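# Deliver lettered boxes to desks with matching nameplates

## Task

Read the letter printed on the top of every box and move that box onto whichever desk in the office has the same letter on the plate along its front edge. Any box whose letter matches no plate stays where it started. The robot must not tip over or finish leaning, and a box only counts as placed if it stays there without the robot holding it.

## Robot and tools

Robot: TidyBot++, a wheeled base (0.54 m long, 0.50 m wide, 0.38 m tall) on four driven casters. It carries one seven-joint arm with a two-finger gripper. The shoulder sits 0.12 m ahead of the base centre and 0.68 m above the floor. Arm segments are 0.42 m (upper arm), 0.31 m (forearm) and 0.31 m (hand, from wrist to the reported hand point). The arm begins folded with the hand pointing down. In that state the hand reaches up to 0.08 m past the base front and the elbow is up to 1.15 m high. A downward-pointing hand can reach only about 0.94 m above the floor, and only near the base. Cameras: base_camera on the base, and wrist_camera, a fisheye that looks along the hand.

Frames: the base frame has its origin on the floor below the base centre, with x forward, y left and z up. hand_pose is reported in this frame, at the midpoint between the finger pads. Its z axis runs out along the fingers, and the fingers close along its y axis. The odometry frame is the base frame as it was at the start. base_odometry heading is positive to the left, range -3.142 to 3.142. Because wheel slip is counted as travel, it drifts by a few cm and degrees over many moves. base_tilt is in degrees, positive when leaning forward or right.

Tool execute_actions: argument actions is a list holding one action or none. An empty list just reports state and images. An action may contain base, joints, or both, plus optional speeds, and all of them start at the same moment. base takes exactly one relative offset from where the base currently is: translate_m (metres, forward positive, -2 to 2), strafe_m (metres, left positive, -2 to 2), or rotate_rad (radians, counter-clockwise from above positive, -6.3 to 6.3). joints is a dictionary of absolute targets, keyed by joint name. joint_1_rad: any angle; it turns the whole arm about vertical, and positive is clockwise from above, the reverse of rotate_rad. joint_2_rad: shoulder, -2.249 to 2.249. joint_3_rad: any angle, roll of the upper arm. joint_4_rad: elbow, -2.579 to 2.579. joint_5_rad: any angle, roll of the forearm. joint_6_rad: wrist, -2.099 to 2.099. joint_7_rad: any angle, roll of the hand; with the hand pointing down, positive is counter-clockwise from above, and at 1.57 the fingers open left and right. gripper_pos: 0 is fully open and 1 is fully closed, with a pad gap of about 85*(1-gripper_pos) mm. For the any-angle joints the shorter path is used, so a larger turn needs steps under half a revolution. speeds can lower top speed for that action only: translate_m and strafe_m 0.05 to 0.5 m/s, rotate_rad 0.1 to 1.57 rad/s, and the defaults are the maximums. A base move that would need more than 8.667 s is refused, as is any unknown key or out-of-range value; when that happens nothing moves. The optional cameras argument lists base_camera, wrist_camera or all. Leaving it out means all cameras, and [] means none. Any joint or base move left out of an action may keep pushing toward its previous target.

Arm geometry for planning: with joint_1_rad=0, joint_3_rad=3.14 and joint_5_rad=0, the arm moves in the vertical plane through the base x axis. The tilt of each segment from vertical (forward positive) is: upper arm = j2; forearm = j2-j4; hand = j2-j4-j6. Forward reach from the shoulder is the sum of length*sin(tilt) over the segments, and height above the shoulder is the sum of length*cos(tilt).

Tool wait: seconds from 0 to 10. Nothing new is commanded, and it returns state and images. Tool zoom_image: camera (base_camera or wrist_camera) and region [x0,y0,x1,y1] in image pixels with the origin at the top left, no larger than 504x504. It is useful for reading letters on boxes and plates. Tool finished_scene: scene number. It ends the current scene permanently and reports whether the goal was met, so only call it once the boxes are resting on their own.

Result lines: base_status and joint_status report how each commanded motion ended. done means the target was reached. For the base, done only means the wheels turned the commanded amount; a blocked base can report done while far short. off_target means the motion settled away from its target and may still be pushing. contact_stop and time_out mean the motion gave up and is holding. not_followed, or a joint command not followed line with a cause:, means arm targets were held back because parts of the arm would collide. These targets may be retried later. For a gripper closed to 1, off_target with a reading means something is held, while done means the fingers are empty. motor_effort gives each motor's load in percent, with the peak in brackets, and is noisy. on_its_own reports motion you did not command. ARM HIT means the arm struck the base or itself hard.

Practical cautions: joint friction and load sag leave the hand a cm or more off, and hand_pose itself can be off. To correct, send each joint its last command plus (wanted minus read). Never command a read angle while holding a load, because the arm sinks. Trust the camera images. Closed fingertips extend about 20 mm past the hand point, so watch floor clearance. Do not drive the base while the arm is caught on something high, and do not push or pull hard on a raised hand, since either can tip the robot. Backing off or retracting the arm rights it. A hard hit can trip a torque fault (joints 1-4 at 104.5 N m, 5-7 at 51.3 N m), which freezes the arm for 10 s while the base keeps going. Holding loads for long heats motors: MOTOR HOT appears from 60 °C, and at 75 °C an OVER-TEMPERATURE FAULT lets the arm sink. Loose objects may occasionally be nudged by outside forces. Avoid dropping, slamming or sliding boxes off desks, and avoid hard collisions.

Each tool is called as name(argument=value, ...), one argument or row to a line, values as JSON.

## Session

execute_actions(
  actions=[
    {"joints":{"joint_6_rad":0.2,"joint_5_rad":-0.03,"joint_7_rad":1.6}},
  ],
)

Scene clock: 1.40 s.
base_odometry: x=+0.000 y=+0.000 heading=+0.000 (m, m, rad; odometry frame)
base_tilt: forward=-0.3 right=+0.0 (deg)
base_status: not commanded
joint_positions: joint_1_rad=+0.045 joint_2_rad=-0.385 joint_3_rad=+3.120 joint_4_rad=-2.521 joint_5_rad=+0.015 joint_6_rad=+0.184 joint_7_rad=+1.573 gripper_pos=+0.000
joint_status: all done
motor_effort: joint_1_rad=-1(1) joint_2_rad=-5(6) joint_3_rad=+1(2) joint_4_rad=+20(20) joint_5_rad=+1(1) joint_6_rad=+7(7) joint_7_rad=+2(1) (%)
hand_pose: x=+0.5151 y=-0.0068 z=+0.7872 quat_wxyz=(+0.014, +0.828, +0.000, +0.560) (m; base frame)
pictures: base_camera, wrist_camera
camera_calibration (this result's frames):
wrist_camera: T_world_to_cam=[[-0.0574677, -0.995253, 0.0785387, -0.0509288], [-0.315974, -0.0564927, -0.947084, 0.980138], [0.947026, -0.0792429, -0.311228, -0.114515], [0, 0, 0, 1]] pos_world=[0.41522, -0.00439099, 0.896633]
Images, in order (width x height): base_camera 644x364, wrist_camera 644x476.

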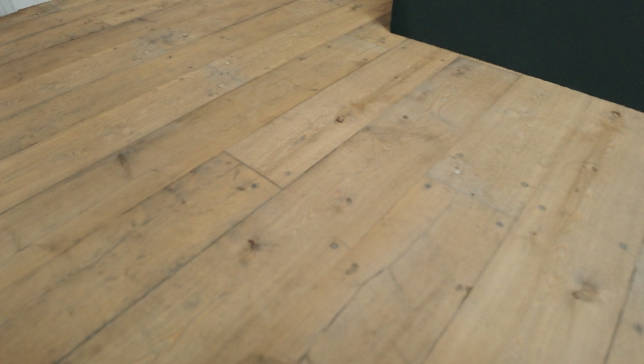

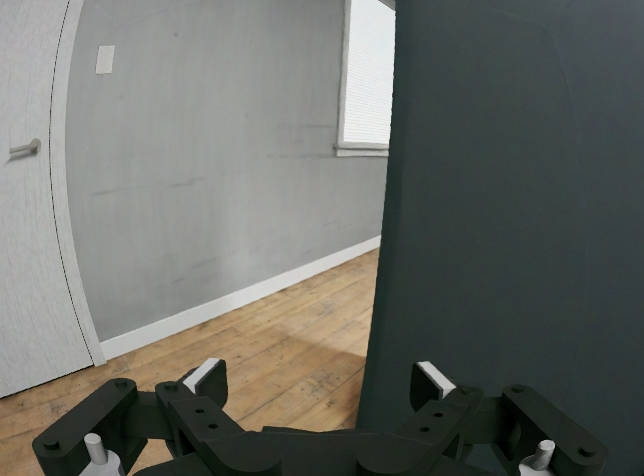

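execute_actions(
  actions=[
    {"base":{"rotate_rad":-2.27},"joints":{"joint_1_rad":0,"joint_3_rad":3.16,"joint_2_rad":-0.5,"joint_4_rad":-1.5,"joint_6_rad":-1.1}},
  ],
)

Scene clock: 7.27 s.
base_odometry: x=+0.000 y=+0.000 heading=-2.269 (m, m, rad; odometry frame)
base_tilt: forward=-0.3 right=+0.0 (deg)
base_status: done
joint_positions: joint_1_rad=+0.022 joint_2_rad=-0.489 joint_3_rad=+3.152 joint_4_rad=-1.508 joint_5_rad=+0.015 joint_6_rad=-1.062 joint_7_rad=+1.573 gripper_pos=+0.000
joint_status: all done
motor_effort: joint_1_rad=-1(0) joint_2_rad=-2(10) joint_3_rad=+1(2) joint_4_rad=+19(21) joint_5_rad=+1(0) joint_6_rad=+7(8) joint_7_rad=+2(2) (%)
hand_pose: x=+0.4604 y=-0.0148 z=+1.0661 quat_wxyz=(+0.013, +0.863, -0.014, +0.506) (m; base frame)
pictures: base_camera, wrist_camera
camera_calibration (this result's frames):
wrist_camera: T_world_to_cam=[[-0.0710291, -0.99502, 0.0699222, -0.0684994], [-0.435105, -0.0321714, -0.899805, 1.23133], [0.897574, -0.0943358, -0.430653, 0.17333], [0, 0, 0, 1]] pos_world=[0.375314, -0.0121934, 1.18739]
Images, in order (width x height): base_camera 644x364, wrist_camera 644x476.

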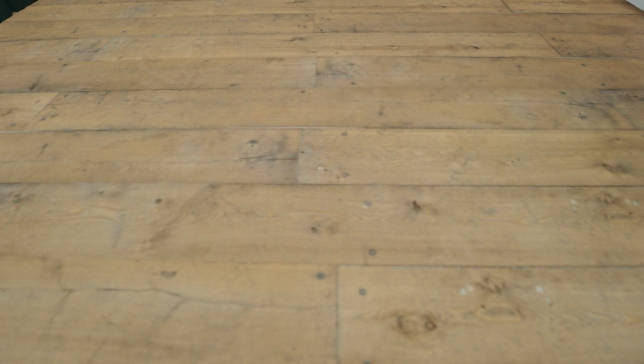

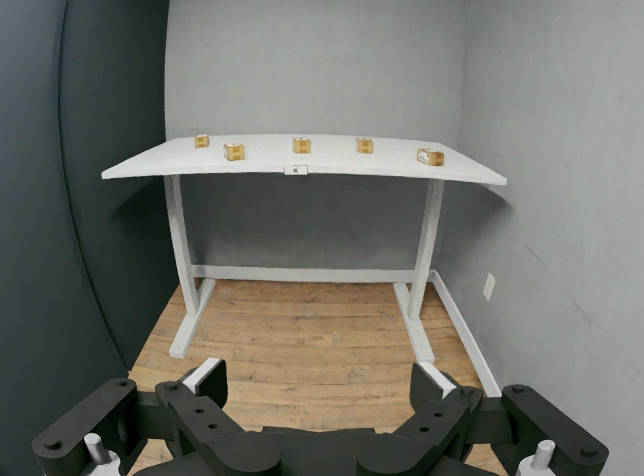

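execute_actions(
  actions=[
    {"base":{"translate_m":-1.02},"joints":{"joint_1_rad":-0.9}},
  ],
  cameras=["wrist_camera"],
)

execute_actions(
  actions=[
    {"base":{"strafe_m":1.8}},
  ],
  cameras=[],
)

execute_actions(
  actions=[
    {"base":{"translate_m":0.35},"joints":{"joint_1_rad":-0.5}},
  ],
)

zoom_image(
  camera="wrist_camera",
  region=[100,100,500,300],
)

Scene clock: 14.50 s.
base_odometry: x=+0.657 y=+0.780 heading=-2.270 (m, m, rad; odometry frame)
base_tilt: forward=-0.3 right=+0.0 (deg)
base_status: done
joint_positions: joint_1_rad=-0.881 joint_2_rad=-0.495 joint_3_rad=+3.152 joint_4_rad=-1.508 joint_5_rad=+0.011 joint_6_rad=-1.063 joint_7_rad=+1.573 gripper_pos=+0.000
joint_status: all done
motor_effort: joint_1_rad=-1(0) joint_2_rad=-2(7) joint_3_rad=+1(2) joint_4_rad=+19(21) joint_5_rad=+1(2) joint_6_rad=+6(7) joint_7_rad=+2(2) (%)
hand_pose: x=+0.3399 y=+0.2576 z=+1.0678 quat_wxyz=(-0.211, +0.781, +0.364, +0.462) (m; base frame)
pictures: wrist_camera
camera_calibration (this result's frames):
wrist_camera: T_world_to_cam=[[0.738355, -0.671099, 0.0667632, -0.16126], [-0.242734, -0.356803, -0.902093, 1.20994], [0.629215, 0.64986, -0.426346, 0.202838], [0, 0, 0, 1]] pos_world=[0.285132, 0.191673, 1.18872]
Images, in order (width x height): wrist_camera 644x476.

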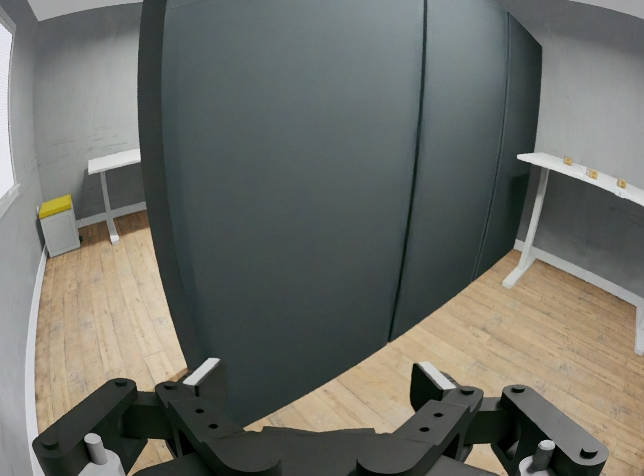

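Scene clock: 19.47 s.
base_odometry: x=+2.035 y=-0.378 heading=-2.270 (m, m, rad; odometry frame)
base_tilt: forward=-0.3 right=-0.1 (deg)
base_status: done
joint_positions: joint_1_rad=-0.882 joint_2_rad=-0.497 joint_3_rad=+3.152 joint_4_rad=-1.508 joint_5_rad=+0.011 joint_6_rad=-1.064 joint_7_rad=+1.573 gripper_pos=+0.000
joint_status: not commanded
motor_effort: joint_1_rad=-1(1) joint_2_rad=-2(4) joint_3_rad=+1(2) joint_4_rad=+19(20) joint_5_rad=+1(0) joint_6_rad=+6(7) joint_7_rad=+2(2) (%)
hand_pose: x=+0.3393 y=+0.2569 z=+1.0683 quat_wxyz=(-0.212, +0.781, +0.363, +0.462) (m; base frame)
pictures: none
No camera images: the call's "cameras" was empty. Leave "cameras" out to get every camera's image.

Scene clock: 21.50 s.
base_odometry: x=+1.810 y=-0.646 heading=-2.270 (m, m, rad; odometry frame)
base_tilt: forward=-0.3 right=+0.0 (deg)
base_status: done
joint_positions: joint_1_rad=-0.519 joint_2_rad=-0.494 joint_3_rad=+3.154 joint_4_rad=-1.507 joint_5_rad=+0.010 joint_6_rad=-1.065 joint_7_rad=+1.573 gripper_pos=+0.000
joint_status: all done
motor_effort: joint_1_rad=-1(0) joint_2_rad=-1(5) joint_3_rad=+1(2) joint_4_rad=+19(20) joint_5_rad=+1(0) joint_6_rad=+6(7) joint_7_rad=+2(2) (%)
hand_pose: x=+0.4175 y=+0.1617 z=+1.0674 quat_wxyz=(-0.124, +0.835, +0.216, +0.491) (m; base frame)
pictures: base_camera, wrist_camera
camera_calibration (this result's frames):
wrist_camera: T_world_to_cam=[[0.450769, -0.890299, 0.0646193, -0.125147], [-0.356859, -0.24609, -0.901161, 1.22289], [0.818205, 0.383156, -0.428641, 0.182759], [0, 0, 0, 1]] pos_world=[0.343279, 0.119498, 1.18845]
Images, in order (width x height): base_camera 644x364, wrist_camera 644x476.

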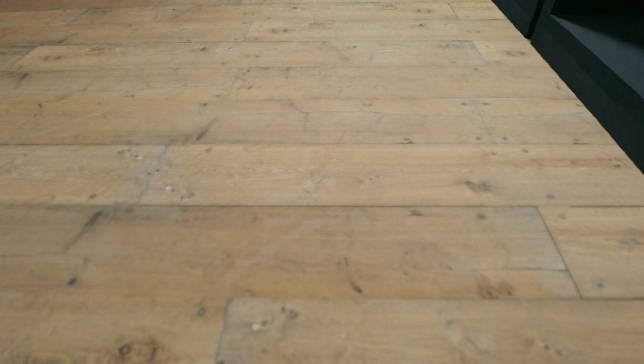

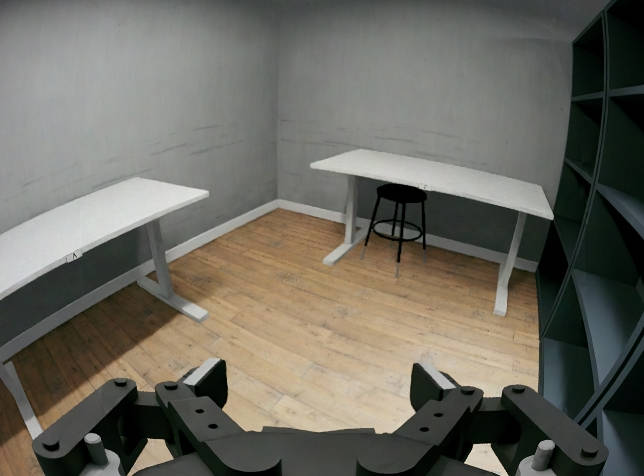

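Region (100, 100, 500, 300) of wrist_camera's 644x476 image, scaled by 1.260.

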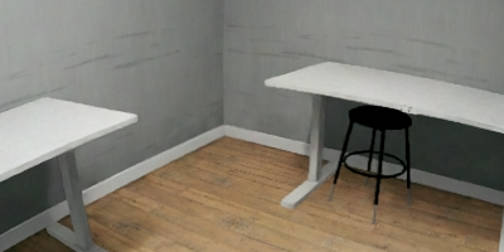

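zoom_image(
  camera="wrist_camera",
  region=[405,175,445,200],
)

execute_actions(
  actions=[
    {"base":{"translate_m":-0.35},"joints":{"joint_1_rad":-1.0}},
  ],
  cameras=["wrist_camera"],
)

execute_actions(
  actions=[
    {"base":{"strafe_m":-1.7}},
  ],
  cameras=[],
)

execute_actions(
  actions=[
    {"base":{"translate_m":1.9},"joints":{"joint_1_rad":0.01,"joint_3_rad":3.13,"joint_2_rad":0.1,"joint_4_rad":-0.5,"joint_6_rad":-1.73}},
  ],
)

Region (405, 175, 445, 200) of wrist_camera's 644x476 image, scaled by 12.600; it fills the top 315 rows of this view, and the rest is white.

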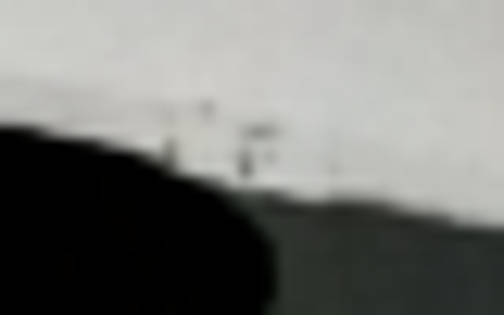

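Scene clock: 27.93 s.
base_odometry: x=+2.035 y=-0.378 heading=-2.270 (m, m, rad; odometry frame)
base_tilt: forward=-0.3 right=-0.1 (deg)
base_status: done
joint_positions: joint_1_rad=-0.981 joint_2_rad=-0.502 joint_3_rad=+3.155 joint_4_rad=-1.506 joint_5_rad=+0.009 joint_6_rad=-1.066 joint_7_rad=+1.573 gripper_pos=+0.000
joint_status: all done
motor_effort: joint_1_rad=-1(1) joint_2_rad=-2(6) joint_3_rad=+1(3) joint_4_rad=+19(20) joint_5_rad=+1(1) joint_6_rad=+6(7) joint_7_rad=+2(2) (%)
hand_pose: x=+0.3124 y=+0.2752 z=+1.0702 quat_wxyz=(-0.236, +0.762, +0.400, +0.452) (m; base frame)
pictures: wrist_camera
camera_calibration (this result's frames):
wrist_camera: T_world_to_cam=[[0.800384, -0.596205, 0.0626533, -0.164905], [-0.206928, -0.372847, -0.904525, 1.20756], [0.562642, 0.711003, -0.421792, 0.208816], [0, 0, 0, 1]] pos_world=[0.264377, 0.20345, 1.19068]
Images, in order (width x height): wrist_camera 644x476.

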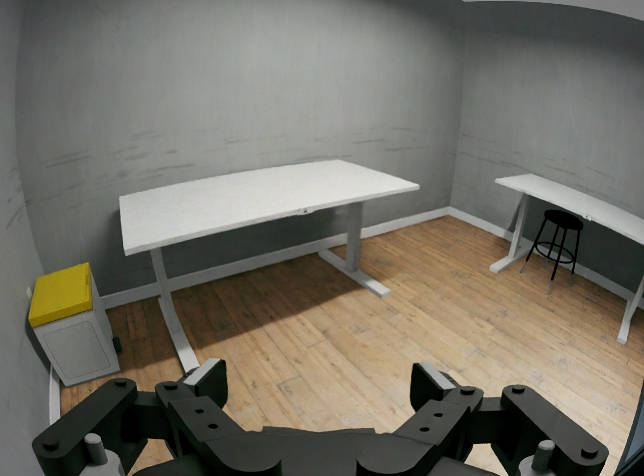

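Scene clock: 32.70 s.
base_odometry: x=+0.735 y=+0.717 heading=-2.270 (m, m, rad; odometry frame)
base_tilt: forward=-0.3 right=+0.0 (deg)
base_status: done
joint_positions: joint_1_rad=-0.982 joint_2_rad=-0.501 joint_3_rad=+3.155 joint_4_rad=-1.506 joint_5_rad=+0.009 joint_6_rad=-1.067 joint_7_rad=+1.573 gripper_pos=+0.000
joint_status: not commanded
motor_effort: joint_1_rad=-1(0) joint_2_rad=-1(4) joint_3_rad=+1(2) joint_4_rad=+19(20) joint_5_rad=+1(0) joint_6_rad=+7(7) joint_7_rad=+2(2) (%)
hand_pose: x=+0.3122 y=+0.2753 z=+1.0702 quat_wxyz=(-0.236, +0.762, +0.400, +0.452) (m; base frame)
pictures: none
No camera images: the call's "cameras" was empty. Leave "cameras" out to get every camera's image.

Scene clock: 37.87 s.
base_odometry: x=-0.489 y=-0.736 heading=-2.271 (m, m, rad; odometry frame)
base_tilt: forward=-0.3 right=+0.0 (deg)
base_status: done
joint_positions: joint_1_rad=-0.008 joint_2_rad=+0.102 joint_3_rad=+3.146 joint_4_rad=-0.511 joint_5_rad=+0.008 joint_6_rad=-1.691 joint_7_rad=+1.573 gripper_pos=+0.000
joint_status: all done
motor_effort: joint_1_rad=-1(0) joint_2_rad=-17(22) joint_3_rad=+0(3) joint_4_rad=+14(19) joint_5_rad=+1(2) joint_6_rad=+6(7) joint_7_rad=+2(2) (%)
hand_pose: x=+0.5742 y=+0.0006 z=+1.1490 quat_wxyz=(+0.003, +0.914, +0.000, +0.406) (m; base frame)
pictures: base_camera, wrist_camera
camera_calibration (this result's frames):
wrist_camera: T_world_to_cam=[[-0.0217557, -0.997095, 0.072997, -0.0827141], [-0.622341, -0.0436367, -0.781529, 1.3276], [0.782444, -0.0624317, -0.619583, 0.391551], [0, 0, 0, 1]] pos_world=[0.518054, -0.000096593, 1.2862]
Images, in order (width x height): base_camera 644x364, wrist_camera 644x476.

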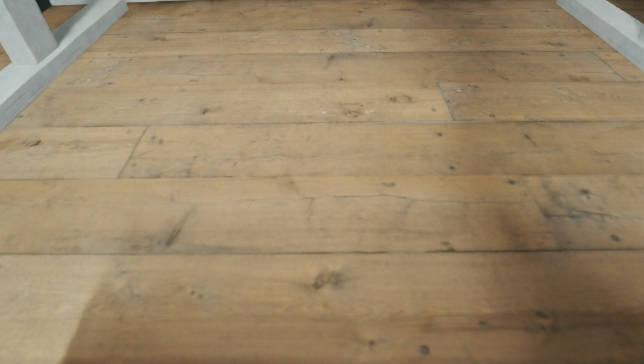

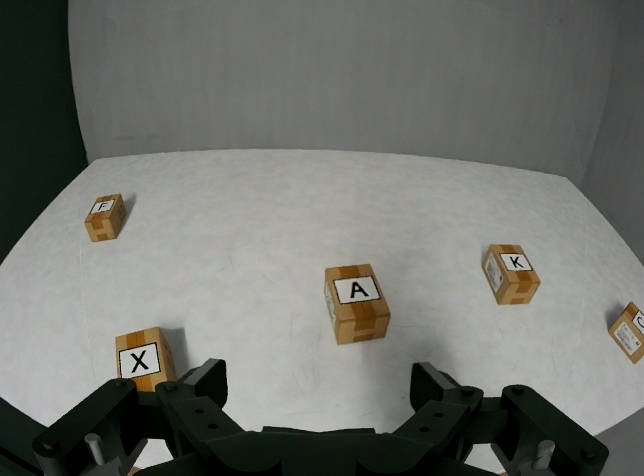

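execute_actions(
  actions=[
    {"base":{"strafe_m":-0.045},"joints":{"joint_2_rad":0.3,"joint_4_rad":-0.72,"joint_6_rad":-1.25,"joint_7_rad":1.68}},
  ],
  cameras=["wrist_camera"],
)

Scene clock: 43.53 s.
base_odometry: x=-0.524 y=-0.707 heading=-2.270 (m, m, rad; odometry frame)
base_tilt: forward=-0.3 right=+0.0 (deg)
base_status: done
joint_positions: joint_1_rad=+0.000 joint_2_rad=+0.303 joint_3_rad=+3.141 joint_4_rad=-0.725 joint_5_rad=+0.007 joint_6_rad=-1.285 joint_7_rad=+1.646 gripper_pos=+0.000
joint_status: all done
motor_effort: joint_1_rad=-1(2) joint_2_rad=-30(38) joint_3_rad=+1(2) joint_4_rad=+18(21) joint_5_rad=+1(2) joint_6_rad=+6(7) joint_7_rad=+2(1) (%)
hand_pose: x=+0.7433 y=-0.0009 z=+1.0355 quat_wxyz=(+0.019, +0.915, +0.034, +0.402) (m; base frame)
pictures: wrist_camera
camera_calibration (this result's frames):
wrist_camera: T_world_to_cam=[[0.0277044, -0.991334, 0.128411, -0.166411], [-0.624983, -0.117434, -0.771755, 1.33587], [0.780147, -0.0588736, -0.62282, 0.193839], [0, 0, 0, 1]] pos_world=[0.68828, 0.00332, 1.17306]
Images, in order (width x height): wrist_camera 644x476.

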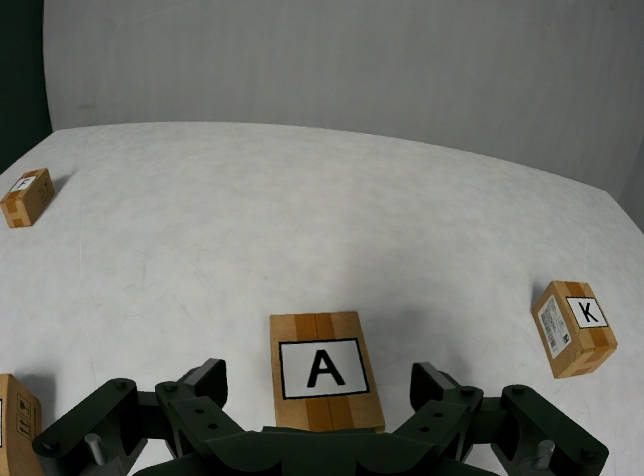

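execute_actions(
  actions=[
    {"base":{"strafe_m":-0.006},"joints":{"joint_4_rad":-0.95,"joint_6_rad":-1.03}},
  ],
  cameras=["wrist_camera"],
)

execute_actions(
  actions=[
    {"joints":{"gripper_pos":1}},
  ],
  cameras=[],
)

execute_actions(
  actions=[
    {"joints":{"joint_2_rad":0.1}},
  ],
  cameras=["wrist_camera"],
)

Scene clock: 48.90 s.
base_odometry: x=-0.528 y=-0.704 heading=-2.270 (m, m, rad; odometry frame)
base_tilt: forward=-0.3 right=+0.0 (deg)
base_status: done
joint_positions: joint_1_rad=+0.003 joint_2_rad=+0.303 joint_3_rad=+3.140 joint_4_rad=-0.944 joint_5_rad=+0.007 joint_6_rad=-1.068 joint_7_rad=+1.646 gripper_pos=+0.000
joint_status: all done
motor_effort: joint_1_rad=-1(3) joint_2_rad=-32(33) joint_3_rad=+1(1) joint_4_rad=+20(20) joint_5_rad=+1(2) joint_6_rad=+6(6) joint_7_rad=+2(2) (%)
hand_pose: x=+0.7716 y=-0.0016 z=+0.9724 quat_wxyz=(+0.019, +0.915, +0.034, +0.401) (m; base frame)
pictures: wrist_camera
camera_calibration (this result's frames):
wrist_camera: T_world_to_cam=[[0.0283228, -0.991312, 0.128446, -0.160315], [-0.627262, -0.117674, -0.769867, 1.30467], [0.778293, -0.0587643, -0.625145, 0.136067], [0, 0, 0, 1]] pos_world=[0.717007, 0.00259927, 1.11007]
Images, in order (width x height): wrist_camera 644x476.

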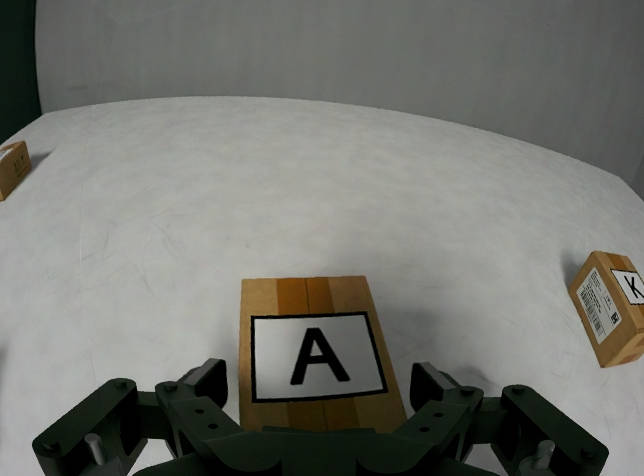

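Scene clock: 50.00 s.
base_odometry: x=-0.528 y=-0.704 heading=-2.270 (m, m, rad; odometry frame)
base_tilt: forward=-0.3 right=+0.0 (deg)
base_status: not commanded
joint_positions: joint_1_rad=+0.003 joint_2_rad=+0.300 joint_3_rad=+3.140 joint_4_rad=-0.946 joint_5_rad=+0.007 joint_6_rad=-1.062 joint_7_rad=+1.646 gripper_pos=+0.343
joint_status: gripper_pos off_target (ended at +0.343, target +1.000)
motor_effort: joint_1_rad=-1(0) joint_2_rad=-31(33) joint_3_rad=+1(2) joint_4_rad=+19(21) joint_5_rad=+1(2) joint_6_rad=+5(6) joint_7_rad=+2(2) (%)
hand_pose: x=+0.7716 y=-0.0016 z=+0.9746 quat_wxyz=(+0.019, +0.914, +0.034, +0.404) (m; base frame)
pictures: none
No camera images: the call's "cameras" was empty. Leave "cameras" out to get every camera's image.

Scene clock: 51.57 s.
base_odometry: x=-0.528 y=-0.704 heading=-2.270 (m, m, rad; odometry frame)
base_tilt: forward=-0.3 right=+0.0 (deg)
base_status: not commanded
joint_positions: joint_1_rad=+0.003 joint_2_rad=+0.101 joint_3_rad=+3.140 joint_4_rad=-0.953 joint_5_rad=+0.007 joint_6_rad=-1.062 joint_7_rad=+1.646 gripper_pos=+0.343
joint_status: all done
motor_effort: joint_1_rad=-1(0) joint_2_rad=-25(36) joint_3_rad=+1(1) joint_4_rad=+21(23) joint_5_rad=+1(1) joint_6_rad=+7(7) joint_7_rad=+2(2) (%)
hand_pose: x=+0.7009 y=-0.0014 z=+1.0939 quat_wxyz=(+0.022, +0.871, +0.032, +0.490) (m; base frame)
pictures: wrist_camera
camera_calibration (this result's frames):
wrist_camera: T_world_to_cam=[[0.0024307, -0.991236, 0.132084, -0.159533], [-0.463112, -0.118182, -0.878385, 1.35756], [0.886297, -0.0590343, -0.45934, 0.010041], [0, 0, 0, 1]] pos_world=[0.620192, 0.00289678, 1.21815]
Images, in order (width x height): wrist_camera 644x476.

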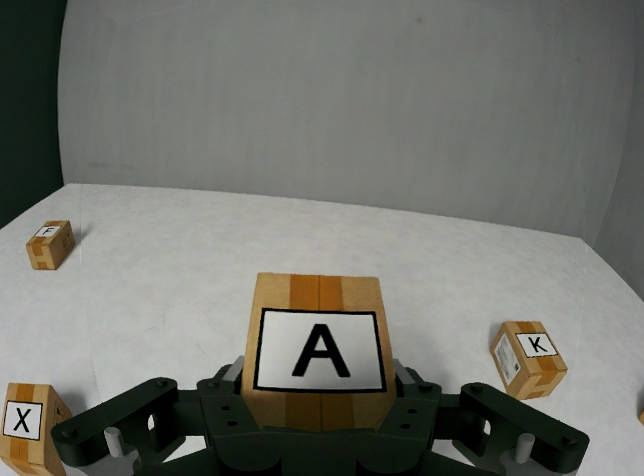

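execute_actions(
  actions=[
    {"base":{"translate_m":-1.92},"joints":{"joint_2_rad":-0.5,"joint_4_rad":-1.5,"joint_1_rad":-1.3}},
  ],
  cameras=["base_camera"],
)

execute_actions(
  actions=[
    {"base":{"strafe_m":2}},
  ],
  cameras=[],
)

execute_actions(
  actions=[
    {"base":{"translate_m":0.8},"joints":{"joint_1_rad":-0.8}},
  ],
  cameras=["wrist_camera"],
)

execute_actions(
  actions=[
    {"base":{"strafe_m":0.4},"joints":{"joint_1_rad":-1.57,"joint_2_rad":-0.2}},
  ],
  cameras=["wrist_camera"],
)

Scene clock: 63.27 s.
base_odometry: x=+0.707 y=+0.766 heading=-2.270 (m, m, rad; odometry frame)
base_tilt: forward=-0.3 right=+0.0 (deg)
base_status: done
joint_positions: joint_1_rad=-1.282 joint_2_rad=-0.486 joint_3_rad=+3.132 joint_4_rad=-1.494 joint_5_rad=+0.007 joint_6_rad=-1.062 joint_7_rad=+1.646 gripper_pos=+0.343
joint_status: all done
motor_effort: joint_1_rad=-1(3) joint_2_rad=-3(30) joint_3_rad=+1(4) joint_4_rad=+20(21) joint_5_rad=+1(2) joint_6_rad=+8(8) joint_7_rad=+2(2) (%)
hand_pose: x=+0.2130 y=+0.3294 z=+1.0724 quat_wxyz=(-0.287, +0.667, +0.543, +0.422) (m; base frame)
pictures: base_camera
Images, in order (width x height): base_camera 644x364.

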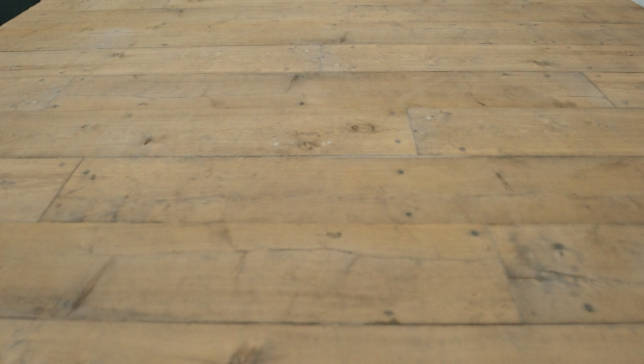

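Scene clock: 68.63 s.
base_odometry: x=+2.238 y=-0.520 heading=-2.270 (m, m, rad; odometry frame)
base_tilt: forward=-0.3 right=-0.1 (deg)
base_status: done
joint_positions: joint_1_rad=-1.282 joint_2_rad=-0.493 joint_3_rad=+3.132 joint_4_rad=-1.497 joint_5_rad=+0.007 joint_6_rad=-1.062 joint_7_rad=+1.646 gripper_pos=+0.343
joint_status: not commanded
motor_effort: joint_1_rad=-1(1) joint_2_rad=-2(5) joint_3_rad=+1(2) joint_4_rad=+20(21) joint_5_rad=+1(0) joint_6_rad=+8(8) joint_7_rad=+1(2) (%)
hand_pose: x=+0.2122 y=+0.3270 z=+1.0730 quat_wxyz=(-0.288, +0.666, +0.543, +0.424) (m; base frame)
pictures: none
No camera images: the call's "cameras" was empty. Leave "cameras" out to get every camera's image.

Scene clock: 71.60 s.
base_odometry: x=+1.724 y=-1.133 heading=-2.270 (m, m, rad; odometry frame)
base_tilt: forward=-0.3 right=+0.0 (deg)
base_status: done
joint_positions: joint_1_rad=-0.818 joint_2_rad=-0.493 joint_3_rad=+3.132 joint_4_rad=-1.498 joint_5_rad=+0.007 joint_6_rad=-1.062 joint_7_rad=+1.646 gripper_pos=+0.343
joint_status: all done
motor_effort: joint_1_rad=-1(0) joint_2_rad=-2(5) joint_3_rad=+1(3) joint_4_rad=+20(21) joint_5_rad=+1(2) joint_6_rad=+9(8) joint_7_rad=+2(2) (%)
hand_pose: x=+0.3484 y=+0.2510 z=+1.0728 quat_wxyz=(-0.183, +0.773, +0.375, +0.478) (m; base frame)
pictures: wrist_camera
camera_calibration (this result's frames):
wrist_camera: T_world_to_cam=[[0.726878, -0.673062, 0.136514, -0.242692], [-0.19331, -0.391259, -0.899749, 1.20299], [0.658999, 0.627618, -0.414507, 0.18645], [0, 0, 0, 1]] pos_world=[0.286088, 0.190316, 1.19281]
Images, in order (width x height): wrist_camera 644x476.

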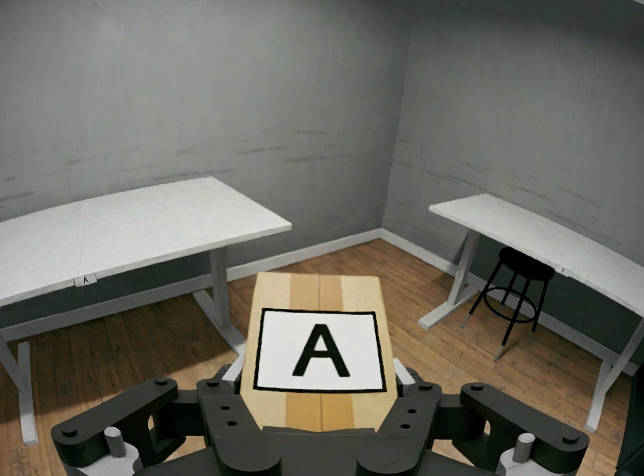

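Scene clock: 73.77 s.
base_odometry: x=+2.030 y=-1.390 heading=-2.270 (m, m, rad; odometry frame)
base_tilt: forward=-0.3 right=-0.1 (deg)
base_status: done
joint_positions: joint_1_rad=-1.553 joint_2_rad=-0.196 joint_3_rad=+3.132 joint_4_rad=-1.500 joint_5_rad=+0.007 joint_6_rad=-1.062 joint_7_rad=+1.646 gripper_pos=+0.343
joint_status: all done
motor_effort: joint_1_rad=-1(2) joint_2_rad=-15(18) joint_3_rad=+1(1) joint_4_rad=+21(22) joint_5_rad=+1(0) joint_6_rad=+6(7) joint_7_rad=+2(2) (%)
hand_pose: x=+0.1228 y=+0.4391 z=+0.9550 quat_wxyz=(-0.253, +0.632, +0.677, +0.281) (m; base frame)
pictures: wrist_camera
camera_calibration (this result's frames):
wrist_camera: T_world_to_cam=[[0.991287, 0.027788, 0.128752, -0.268801], [0.114363, -0.666538, -0.736646, 1.05434], [0.0653485, 0.744953, -0.663909, 0.427769], [0, 0, 0, 1]] pos_world=[0.117927, 0.391562, 1.09529]
Images, in order (width x height): wrist_camera 644x476.

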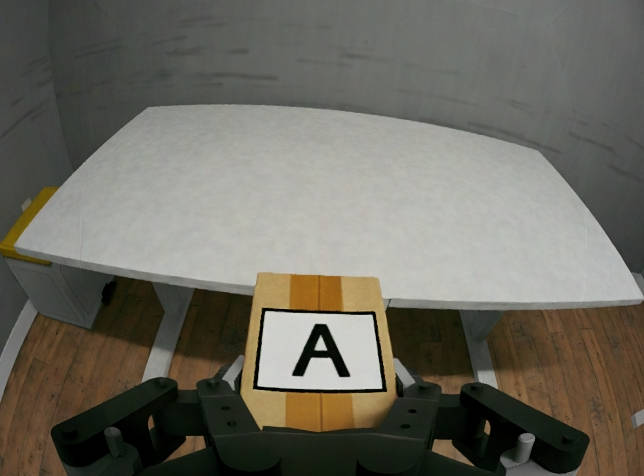

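execute_actions(
  actions=[
    {"base":{"strafe_m":0.27},"joints":{"joint_2_rad":0.1,"joint_4_rad":-1.67,"joint_6_rad":-0.3}},
  ],
  cameras=[],
)

execute_actions(
  actions=[
    {"joints":{"joint_2_rad":0.29}},
  ],
  cameras=["wrist_camera"],
)

execute_actions(
  actions=[
    {"joints":{"joint_2_rad":0.33}},
  ],
  cameras=["wrist_camera"],
)

Scene clock: 79.57 s.
base_odometry: x=+2.237 y=-1.564 heading=-2.270 (m, m, rad; odometry frame)
base_tilt: forward=-0.4 right=-0.1 (deg)
base_status: done
joint_positions: joint_1_rad=-1.553 joint_2_rad=+0.119 joint_3_rad=+3.132 joint_4_rad=-1.672 joint_5_rad=+0.007 joint_6_rad=-0.341 joint_7_rad=+1.646 gripper_pos=+0.343
joint_status: all done
motor_effort: joint_1_rad=-1(1) joint_2_rad=-28(35) joint_3_rad=+1(1) joint_4_rad=+22(24) joint_5_rad=+1(1) joint_6_rad=+8(8) joint_7_rad=+2(2) (%)
hand_pose: x=+0.1238 y=+0.6203 z=+0.8656 quat_wxyz=(-0.326, +0.596, +0.641, +0.358) (m; base frame)
pictures: none
No camera images: the call's "cameras" was empty. Leave "cameras" out to get every camera's image.

Scene clock: 80.97 s.
base_odometry: x=+2.237 y=-1.564 heading=-2.270 (m, m, rad; odometry frame)
base_tilt: forward=-0.3 right=-0.1 (deg)
base_status: not commanded
joint_positions: joint_1_rad=-1.553 joint_2_rad=+0.302 joint_3_rad=+3.132 joint_4_rad=-1.674 joint_5_rad=+0.007 joint_6_rad=-0.341 joint_7_rad=+1.646 gripper_pos=+0.343
joint_status: all done
motor_effort: joint_1_rad=-1(1) joint_2_rad=-33(36) joint_3_rad=+0(0) joint_4_rad=+21(23) joint_5_rad=+1(1) joint_6_rad=+6(7) joint_7_rad=+1(1) (%)
hand_pose: x=+0.1242 y=+0.6427 z=+0.7485 quat_wxyz=(-0.271, +0.624, +0.670, +0.296) (m; base frame)
pictures: wrist_camera
camera_calibration (this result's frames):
wrist_camera: T_world_to_cam=[[0.991757, 0.0259694, 0.12547, -0.245747], [0.113816, -0.628304, -0.769597, 1.03797], [0.0588472, 0.777534, -0.626081, 0.0904704], [0, 0, 0, 1]] pos_world=[0.12026, 0.588199, 0.886295]
Images, in order (width x height): wrist_camera 644x476.

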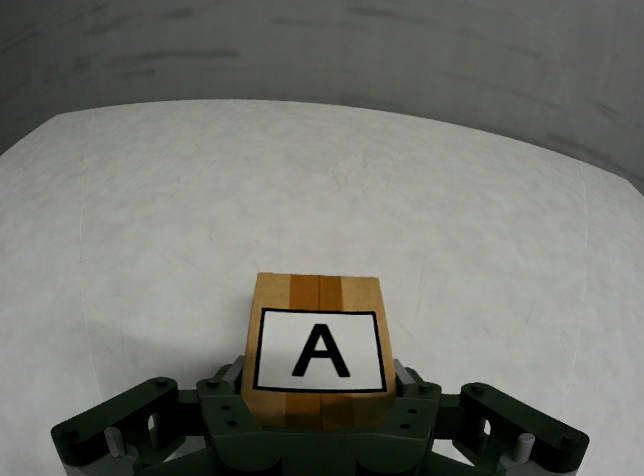

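Scene clock: 81.67 s.
base_odometry: x=+2.237 y=-1.564 heading=-2.270 (m, m, rad; odometry frame)
base_tilt: forward=-0.4 right=-0.1 (deg)
base_status: not commanded
joint_positions: joint_1_rad=-1.553 joint_2_rad=+0.313 joint_3_rad=+3.132 joint_4_rad=-1.671 joint_5_rad=+0.007 joint_6_rad=-0.334 joint_7_rad=+1.646 gripper_pos=+0.343
joint_status: all done
motor_effort: joint_1_rad=-1(1) joint_2_rad=-31(33) joint_3_rad=+1(0) joint_4_rad=+19(21) joint_5_rad=+1(1) joint_6_rad=+5(6) joint_7_rad=+2(2) (%)
hand_pose: x=+0.1243 y=+0.6458 z=+0.7446 quat_wxyz=(-0.270, +0.625, +0.671, +0.295) (m; base frame)
pictures: wrist_camera
camera_calibration (this result's frames):
wrist_camera: T_world_to_cam=[[0.991773, 0.0261527, 0.125306, -0.245361], [0.113725, -0.629348, -0.768757, 1.03693], [0.0587561, 0.776683, -0.627145, 0.0869623], [0, 0, 0, 1]] pos_world=[0.120308, 0.591467, 0.882433]
Images, in order (width x height): wrist_camera 644x476.

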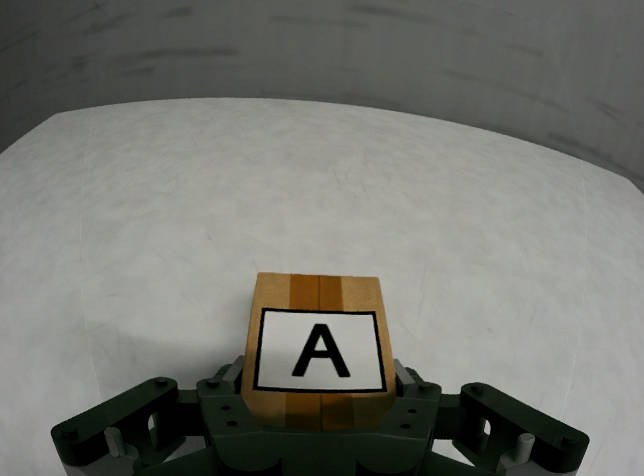

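execute_actions(
  actions=[
    {"joints":{"gripper_pos":0}},
  ],
  cameras=[],
)

execute_actions(
  actions=[
    {"base":{"strafe_m":-0.3},"joints":{"joint_2_rad":-0.5}},
  ],
  cameras=[],
)

execute_actions(
  actions=[
    {"base":{"translate_m":-0.8},"joints":{"joint_1_rad":0.015,"joint_3_rad":3.15,"joint_4_rad":-0.9,"joint_6_rad":-2.0,"joint_7_rad":1.535}},
  ],
)

execute_actions(
  actions=[
    {"base":{"strafe_m":-1.94}},
  ],
  cameras=["base_camera"],
)

Scene clock: 88.17 s.
base_odometry: x=+2.237 y=-1.564 heading=-2.270 (m, m, rad; odometry frame)
base_tilt: forward=-0.3 right=-0.1 (deg)
base_status: not commanded
joint_positions: joint_1_rad=-1.553 joint_2_rad=+0.316 joint_3_rad=+3.132 joint_4_rad=-1.671 joint_5_rad=+0.007 joint_6_rad=-0.334 joint_7_rad=+1.646 gripper_pos=+0.000
joint_status: all done
motor_effort: joint_1_rad=-1(1) joint_2_rad=-32(33) joint_3_rad=+1(0) joint_4_rad=+20(20) joint_5_rad=+1(1) joint_6_rad=+6(6) joint_7_rad=+2(2) (%)
hand_pose: x=+0.1243 y=+0.6460 z=+0.7425 quat_wxyz=(-0.269, +0.625, +0.671, +0.294) (m; base frame)
pictures: none
No camera images: the call's "cameras" was empty. Leave "cameras" out to get every camera's image.

Scene clock: 90.27 s.
base_odometry: x=+2.007 y=-1.371 heading=-2.270 (m, m, rad; odometry frame)
base_tilt: forward=-0.3 right=+0.0 (deg)
base_status: done
joint_positions: joint_1_rad=-1.556 joint_2_rad=-0.501 joint_3_rad=+3.132 joint_4_rad=-1.667 joint_5_rad=+0.007 joint_6_rad=-0.333 joint_7_rad=+1.646 gripper_pos=+0.000
joint_status: all done
motor_effort: joint_1_rad=-1(3) joint_2_rad=-3(36) joint_3_rad=+2(4) joint_4_rad=+21(23) joint_5_rad=+1(2) joint_6_rad=+8(8) joint_7_rad=+1(1) (%)
hand_pose: x=+0.1182 y=+0.3972 z=+1.1971 quat_wxyz=(-0.493, +0.462, +0.500, +0.542) (m; base frame)
pictures: none
No camera images: the call's "cameras" was empty. Leave "cameras" out to get every camera's image.

Scene clock: 93.33 s.
base_odometry: x=+2.521 y=-0.759 heading=-2.269 (m, m, rad; odometry frame)
base_tilt: forward=-0.3 right=+0.0 (deg)
base_status: done
joint_positions: joint_1_rad=-0.005 joint_2_rad=-0.504 joint_3_rad=+3.134 joint_4_rad=-0.908 joint_5_rad=+0.007 joint_6_rad=-1.966 joint_7_rad=+1.569 gripper_pos=+0.000
joint_status: all done
motor_effort: joint_1_rad=-1(1) joint_2_rad=+7(11) joint_3_rad=+1(1) joint_4_rad=+12(22) joint_5_rad=+1(0) joint_6_rad=+5(8) joint_7_rad=+2(1) (%)
hand_pose: x=+0.2564 y=+0.0026 z=+1.1162 quat_wxyz=(+0.002, +0.926, +0.003, +0.377) (m; base frame)
pictures: base_camera, wrist_camera
camera_calibration (this result's frames):
wrist_camera: T_world_to_cam=[[-0.0114762, -0.997257, 0.0731185, -0.0880723], [-0.671637, -0.046485, -0.739421, 1.06989], [0.740792, -0.0575948, -0.669261, 0.686139], [0, 0, 0, 1]] pos_world=[0.209284, 0.00142136, 1.25675]
Images, in order (width x height): base_camera 644x364, wrist_camera 644x476.

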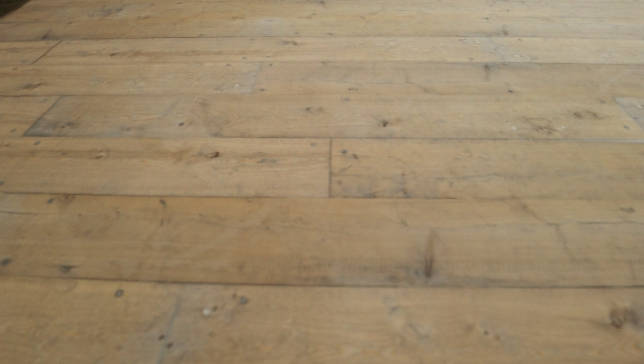

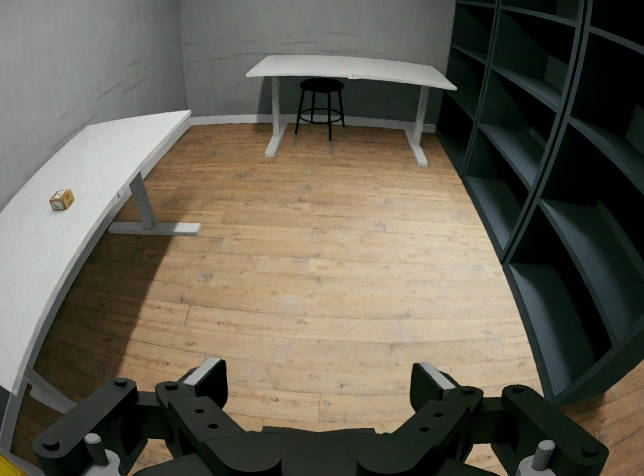

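Scene clock: 98.60 s.
base_odometry: x=+1.037 y=+0.490 heading=-2.270 (m, m, rad; odometry frame)
base_tilt: forward=-0.3 right=+0.0 (deg)
base_status: done
joint_positions: joint_1_rad=-0.003 joint_2_rad=-0.504 joint_3_rad=+3.140 joint_4_rad=-0.908 joint_5_rad=+0.006 joint_6_rad=-1.966 joint_7_rad=+1.569 gripper_pos=+0.000
joint_status: not commanded
motor_effort: joint_1_rad=-1(1) joint_2_rad=+8(9) joint_3_rad=+1(3) joint_4_rad=+11(12) joint_5_rad=+1(2) joint_6_rad=+5(5) joint_7_rad=+1(2) (%)
hand_pose: x=+0.2565 y=+0.0005 z=+1.1163 quat_wxyz=(+0.001, +0.926, -0.001, +0.376) (m; base frame)
pictures: base_camera
Images, in order (width x height): base_camera 644x364.

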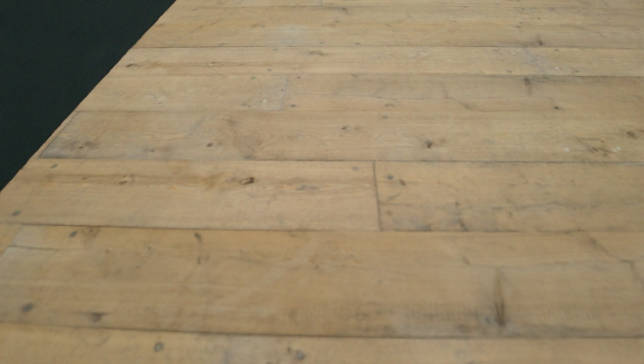

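execute_actions(
  actions=[
    {"base":{"translate_m":2},"joints":{"joint_2_rad":0.3,"joint_4_rad":-0.71,"joint_6_rad":-1.25}},
  ],
)

Scene clock: 105.83 s.
base_odometry: x=-0.251 y=-1.041 heading=-2.270 (m, m, rad; odometry frame)
base_tilt: forward=-0.3 right=+0.0 (deg)
base_status: done
joint_positions: joint_1_rad=-0.003 joint_2_rad=+0.305 joint_3_rad=+3.140 joint_4_rad=-0.721 joint_5_rad=+0.006 joint_6_rad=-1.285 joint_7_rad=+1.569 gripper_pos=+0.000
joint_status: all done
motor_effort: joint_1_rad=-1(1) joint_2_rad=-30(35) joint_3_rad=+0(1) joint_4_rad=+19(20) joint_5_rad=+1(1) joint_6_rad=+6(7) joint_7_rad=+2(2) (%)
hand_pose: x=+0.7441 y=+0.0023 z=+1.0366 quat_wxyz=(+0.002, +0.915, +0.001, +0.404) (m; base frame)
pictures: base_camera, wrist_camera
camera_calibration (this result's frames):
wrist_camera: T_world_to_cam=[[-0.0188755, -0.997325, 0.0706125, -0.0687811], [-0.626412, -0.0432489, -0.778291, 1.34522], [0.779263, -0.0589232, -0.62392, 0.195929], [0, 0, 0, 1]] pos_world=[0.688681, 0.00112681, 1.17407]
Images, in order (width x height): base_camera 644x364, wrist_camera 644x476.

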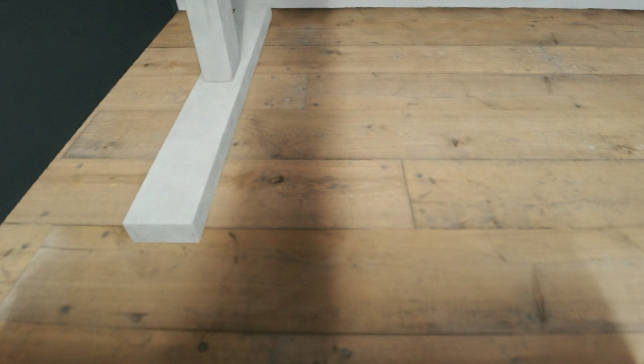

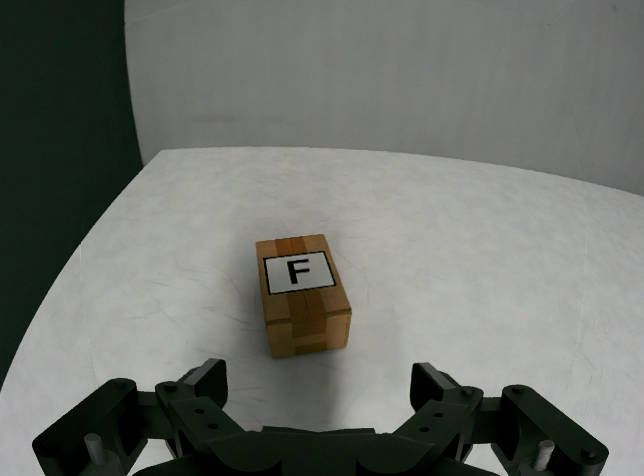

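execute_actions(
  actions=[
    {"base":{"translate_m":0.085},"joints":{"joint_1_rad":-0.04,"joint_7_rad":1.74}},
  ],
  cameras=["wrist_camera"],
)

Scene clock: 111.37 s.
base_odometry: x=-0.305 y=-1.106 heading=-2.270 (m, m, rad; odometry frame)
base_tilt: forward=-0.3 right=+0.0 (deg)
base_status: done
joint_positions: joint_1_rad=-0.030 joint_2_rad=+0.305 joint_3_rad=+3.140 joint_4_rad=-0.719 joint_5_rad=+0.006 joint_6_rad=-1.284 joint_7_rad=+1.718 gripper_pos=+0.000
joint_status: all done
motor_effort: joint_1_rad=-1(3) joint_2_rad=-31(35) joint_3_rad=+1(1) joint_4_rad=+19(20) joint_5_rad=+1(0) joint_6_rad=+6(6) joint_7_rad=+1(1) (%)
hand_pose: x=+0.7442 y=+0.0186 z=+1.0369 quat_wxyz=(+0.026, +0.911, +0.081, +0.404) (m; base frame)
pictures: wrist_camera
camera_calibration (this result's frames):
wrist_camera: T_world_to_cam=[[0.105544, -0.978073, 0.179538, -0.258458], [-0.609032, -0.206301, -0.765846, 1.32343], [0.786092, -0.0285138, -0.617452, 0.184661], [0, 0, 0, 1]] pos_world=[0.688131, 0.0255003, 1.17397]
Images, in order (width x height): wrist_camera 644x476.

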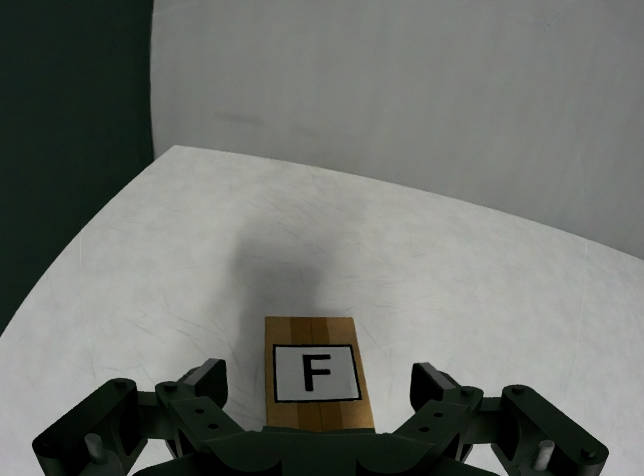

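execute_actions(
  actions=[
    {"joints":{"joint_4_rad":-0.95,"joint_6_rad":-1.03}},
  ],
  cameras=["wrist_camera"],
)

execute_actions(
  actions=[
    {"joints":{"gripper_pos":1}},
  ],
  cameras=[],
)

execute_actions(
  actions=[
    {"base":{"translate_m":-0.08},"speeds":{"translate_m":0.07},"joints":{"joint_2_rad":0.1}},
  ],
  cameras=[],
)

execute_actions(
  actions=[
    {"base":{"translate_m":-2},"joints":{"joint_2_rad":-0.6,"joint_6_rad":-1.9}},
  ],
)

Scene clock: 124.20 s.
base_odometry: x=-0.305 y=-1.106 heading=-2.270 (m, m, rad; odometry frame)
base_tilt: forward=-0.3 right=+0.0 (deg)
base_status: not commanded
joint_positions: joint_1_rad=-0.030 joint_2_rad=+0.305 joint_3_rad=+3.140 joint_4_rad=-0.944 joint_5_rad=+0.006 joint_6_rad=-1.068 joint_7_rad=+1.718 gripper_pos=+0.000
joint_status: all done
motor_effort: joint_1_rad=-1(1) joint_2_rad=-31(34) joint_3_rad=+1(1) joint_4_rad=+20(21) joint_5_rad=+1(1) joint_6_rad=+6(6) joint_7_rad=+2(2) (%)
hand_pose: x=+0.7717 y=+0.0196 z=+0.9716 quat_wxyz=(+0.026, +0.912, +0.082, +0.400) (m; base frame)
pictures: wrist_camera
camera_calibration (this result's frames):
wrist_camera: T_world_to_cam=[[0.108171, -0.977791, 0.179508, -0.250624], [-0.614731, -0.207696, -0.7609, 1.29], [0.781284, -0.0280418, -0.623545, 0.132369], [0, 0, 0, 1]] pos_world=[0.716694, 0.0265815, 1.10909]
Images, in order (width x height): wrist_camera 644x476.

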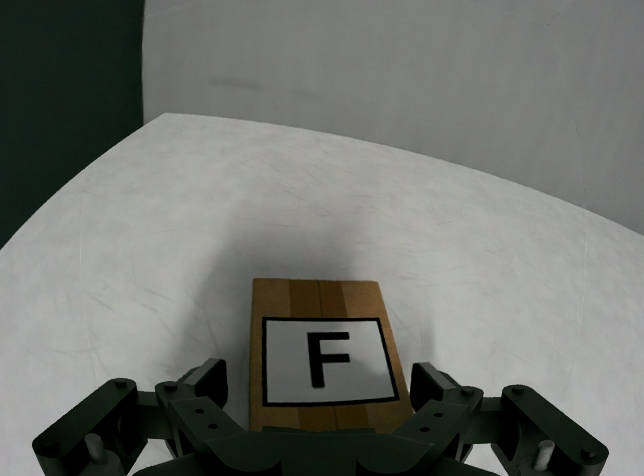

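Scene clock: 125.30 s.
base_odometry: x=-0.305 y=-1.106 heading=-2.270 (m, m, rad; odometry frame)
base_tilt: forward=-0.3 right=+0.0 (deg)
base_status: not commanded
joint_positions: joint_1_rad=-0.030 joint_2_rad=+0.300 joint_3_rad=+3.140 joint_4_rad=-0.947 joint_5_rad=+0.006 joint_6_rad=-1.063 joint_7_rad=+1.718 gripper_pos=+0.328
joint_status: gripper_pos off_target (ended at +0.328, target +1.000)
motor_effort: joint_1_rad=-1(1) joint_2_rad=-31(34) joint_3_rad=+1(1) joint_4_rad=+19(21) joint_5_rad=+1(2) joint_6_rad=+5(6) joint_7_rad=+2(2) (%)
hand_pose: x=+0.7714 y=+0.0197 z=+0.9740 quat_wxyz=(+0.026, +0.911, +0.081, +0.403) (m; base frame)
pictures: none
No camera images: the call's "cameras" was empty. Leave "cameras" out to get every camera's image.

Scene clock: 126.97 s.
base_odometry: x=-0.254 y=-1.044 heading=-2.270 (m, m, rad; odometry frame)
base_tilt: forward=-0.3 right=+0.0 (deg)
base_status: done
joint_positions: joint_1_rad=-0.030 joint_2_rad=+0.098 joint_3_rad=+3.140 joint_4_rad=-0.954 joint_5_rad=+0.006 joint_6_rad=-1.062 joint_7_rad=+1.718 gripper_pos=+0.328
joint_status: all done
motor_effort: joint_1_rad=-1(2) joint_2_rad=-26(37) joint_3_rad=+1(0) joint_4_rad=+21(23) joint_5_rad=+1(2) joint_6_rad=+7(8) joint_7_rad=+2(2) (%)
hand_pose: x=+0.6993 y=+0.0176 z=+1.0961 quat_wxyz=(+0.032, +0.867, +0.077, +0.491) (m; base frame)
pictures: none
No camera images: the call's "cameras" was empty. Leave "cameras" out to get every camera's image.

Scene clock: 132.33 s.
base_odometry: x=+1.033 y=+0.487 heading=-2.270 (m, m, rad; odometry frame)
base_tilt: forward=-0.3 right=+0.0 (deg)
base_status: done
joint_positions: joint_1_rad=-0.030 joint_2_rad=-0.604 joint_3_rad=+3.141 joint_4_rad=-0.954 joint_5_rad=+0.006 joint_6_rad=-1.871 joint_7_rad=+1.718 gripper_pos=+0.328
joint_status: all done
motor_effort: joint_1_rad=-1(1) joint_2_rad=+10(31) joint_3_rad=+1(0) joint_4_rad=+12(22) joint_5_rad=+1(1) joint_6_rad=+7(8) joint_7_rad=+2(2) (%)
hand_pose: x=+0.2354 y=+0.0034 z=+1.1350 quat_wxyz=(+0.028, +0.893, +0.078, +0.443) (m; base frame)
pictures: base_camera, wrist_camera
camera_calibration (this result's frames):
wrist_camera: T_world_to_cam=[[0.0877352, -0.979179, 0.183059, -0.237069], [-0.539813, -0.201181, -0.817391, 1.12772], [0.837201, -0.0271038, -0.546224, 0.551851], [0, 0, 0, 1]] pos_world=[0.167546, 0.00969966, 1.26662]
Images, in order (width x height): base_camera 644x364, wrist_camera 644x476.

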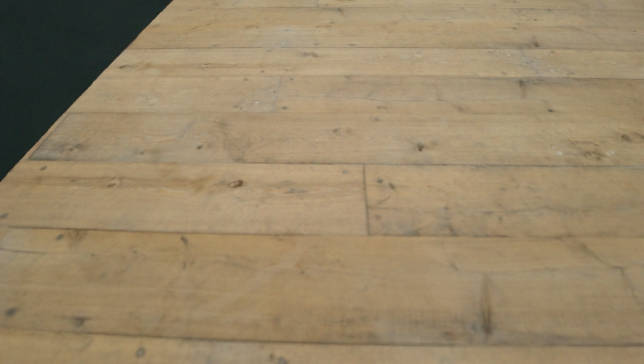

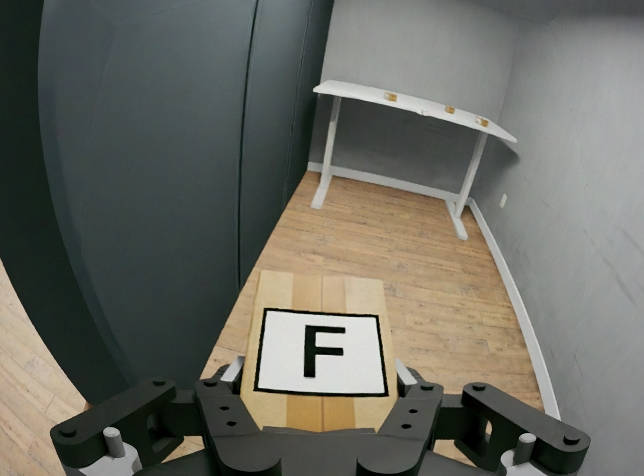

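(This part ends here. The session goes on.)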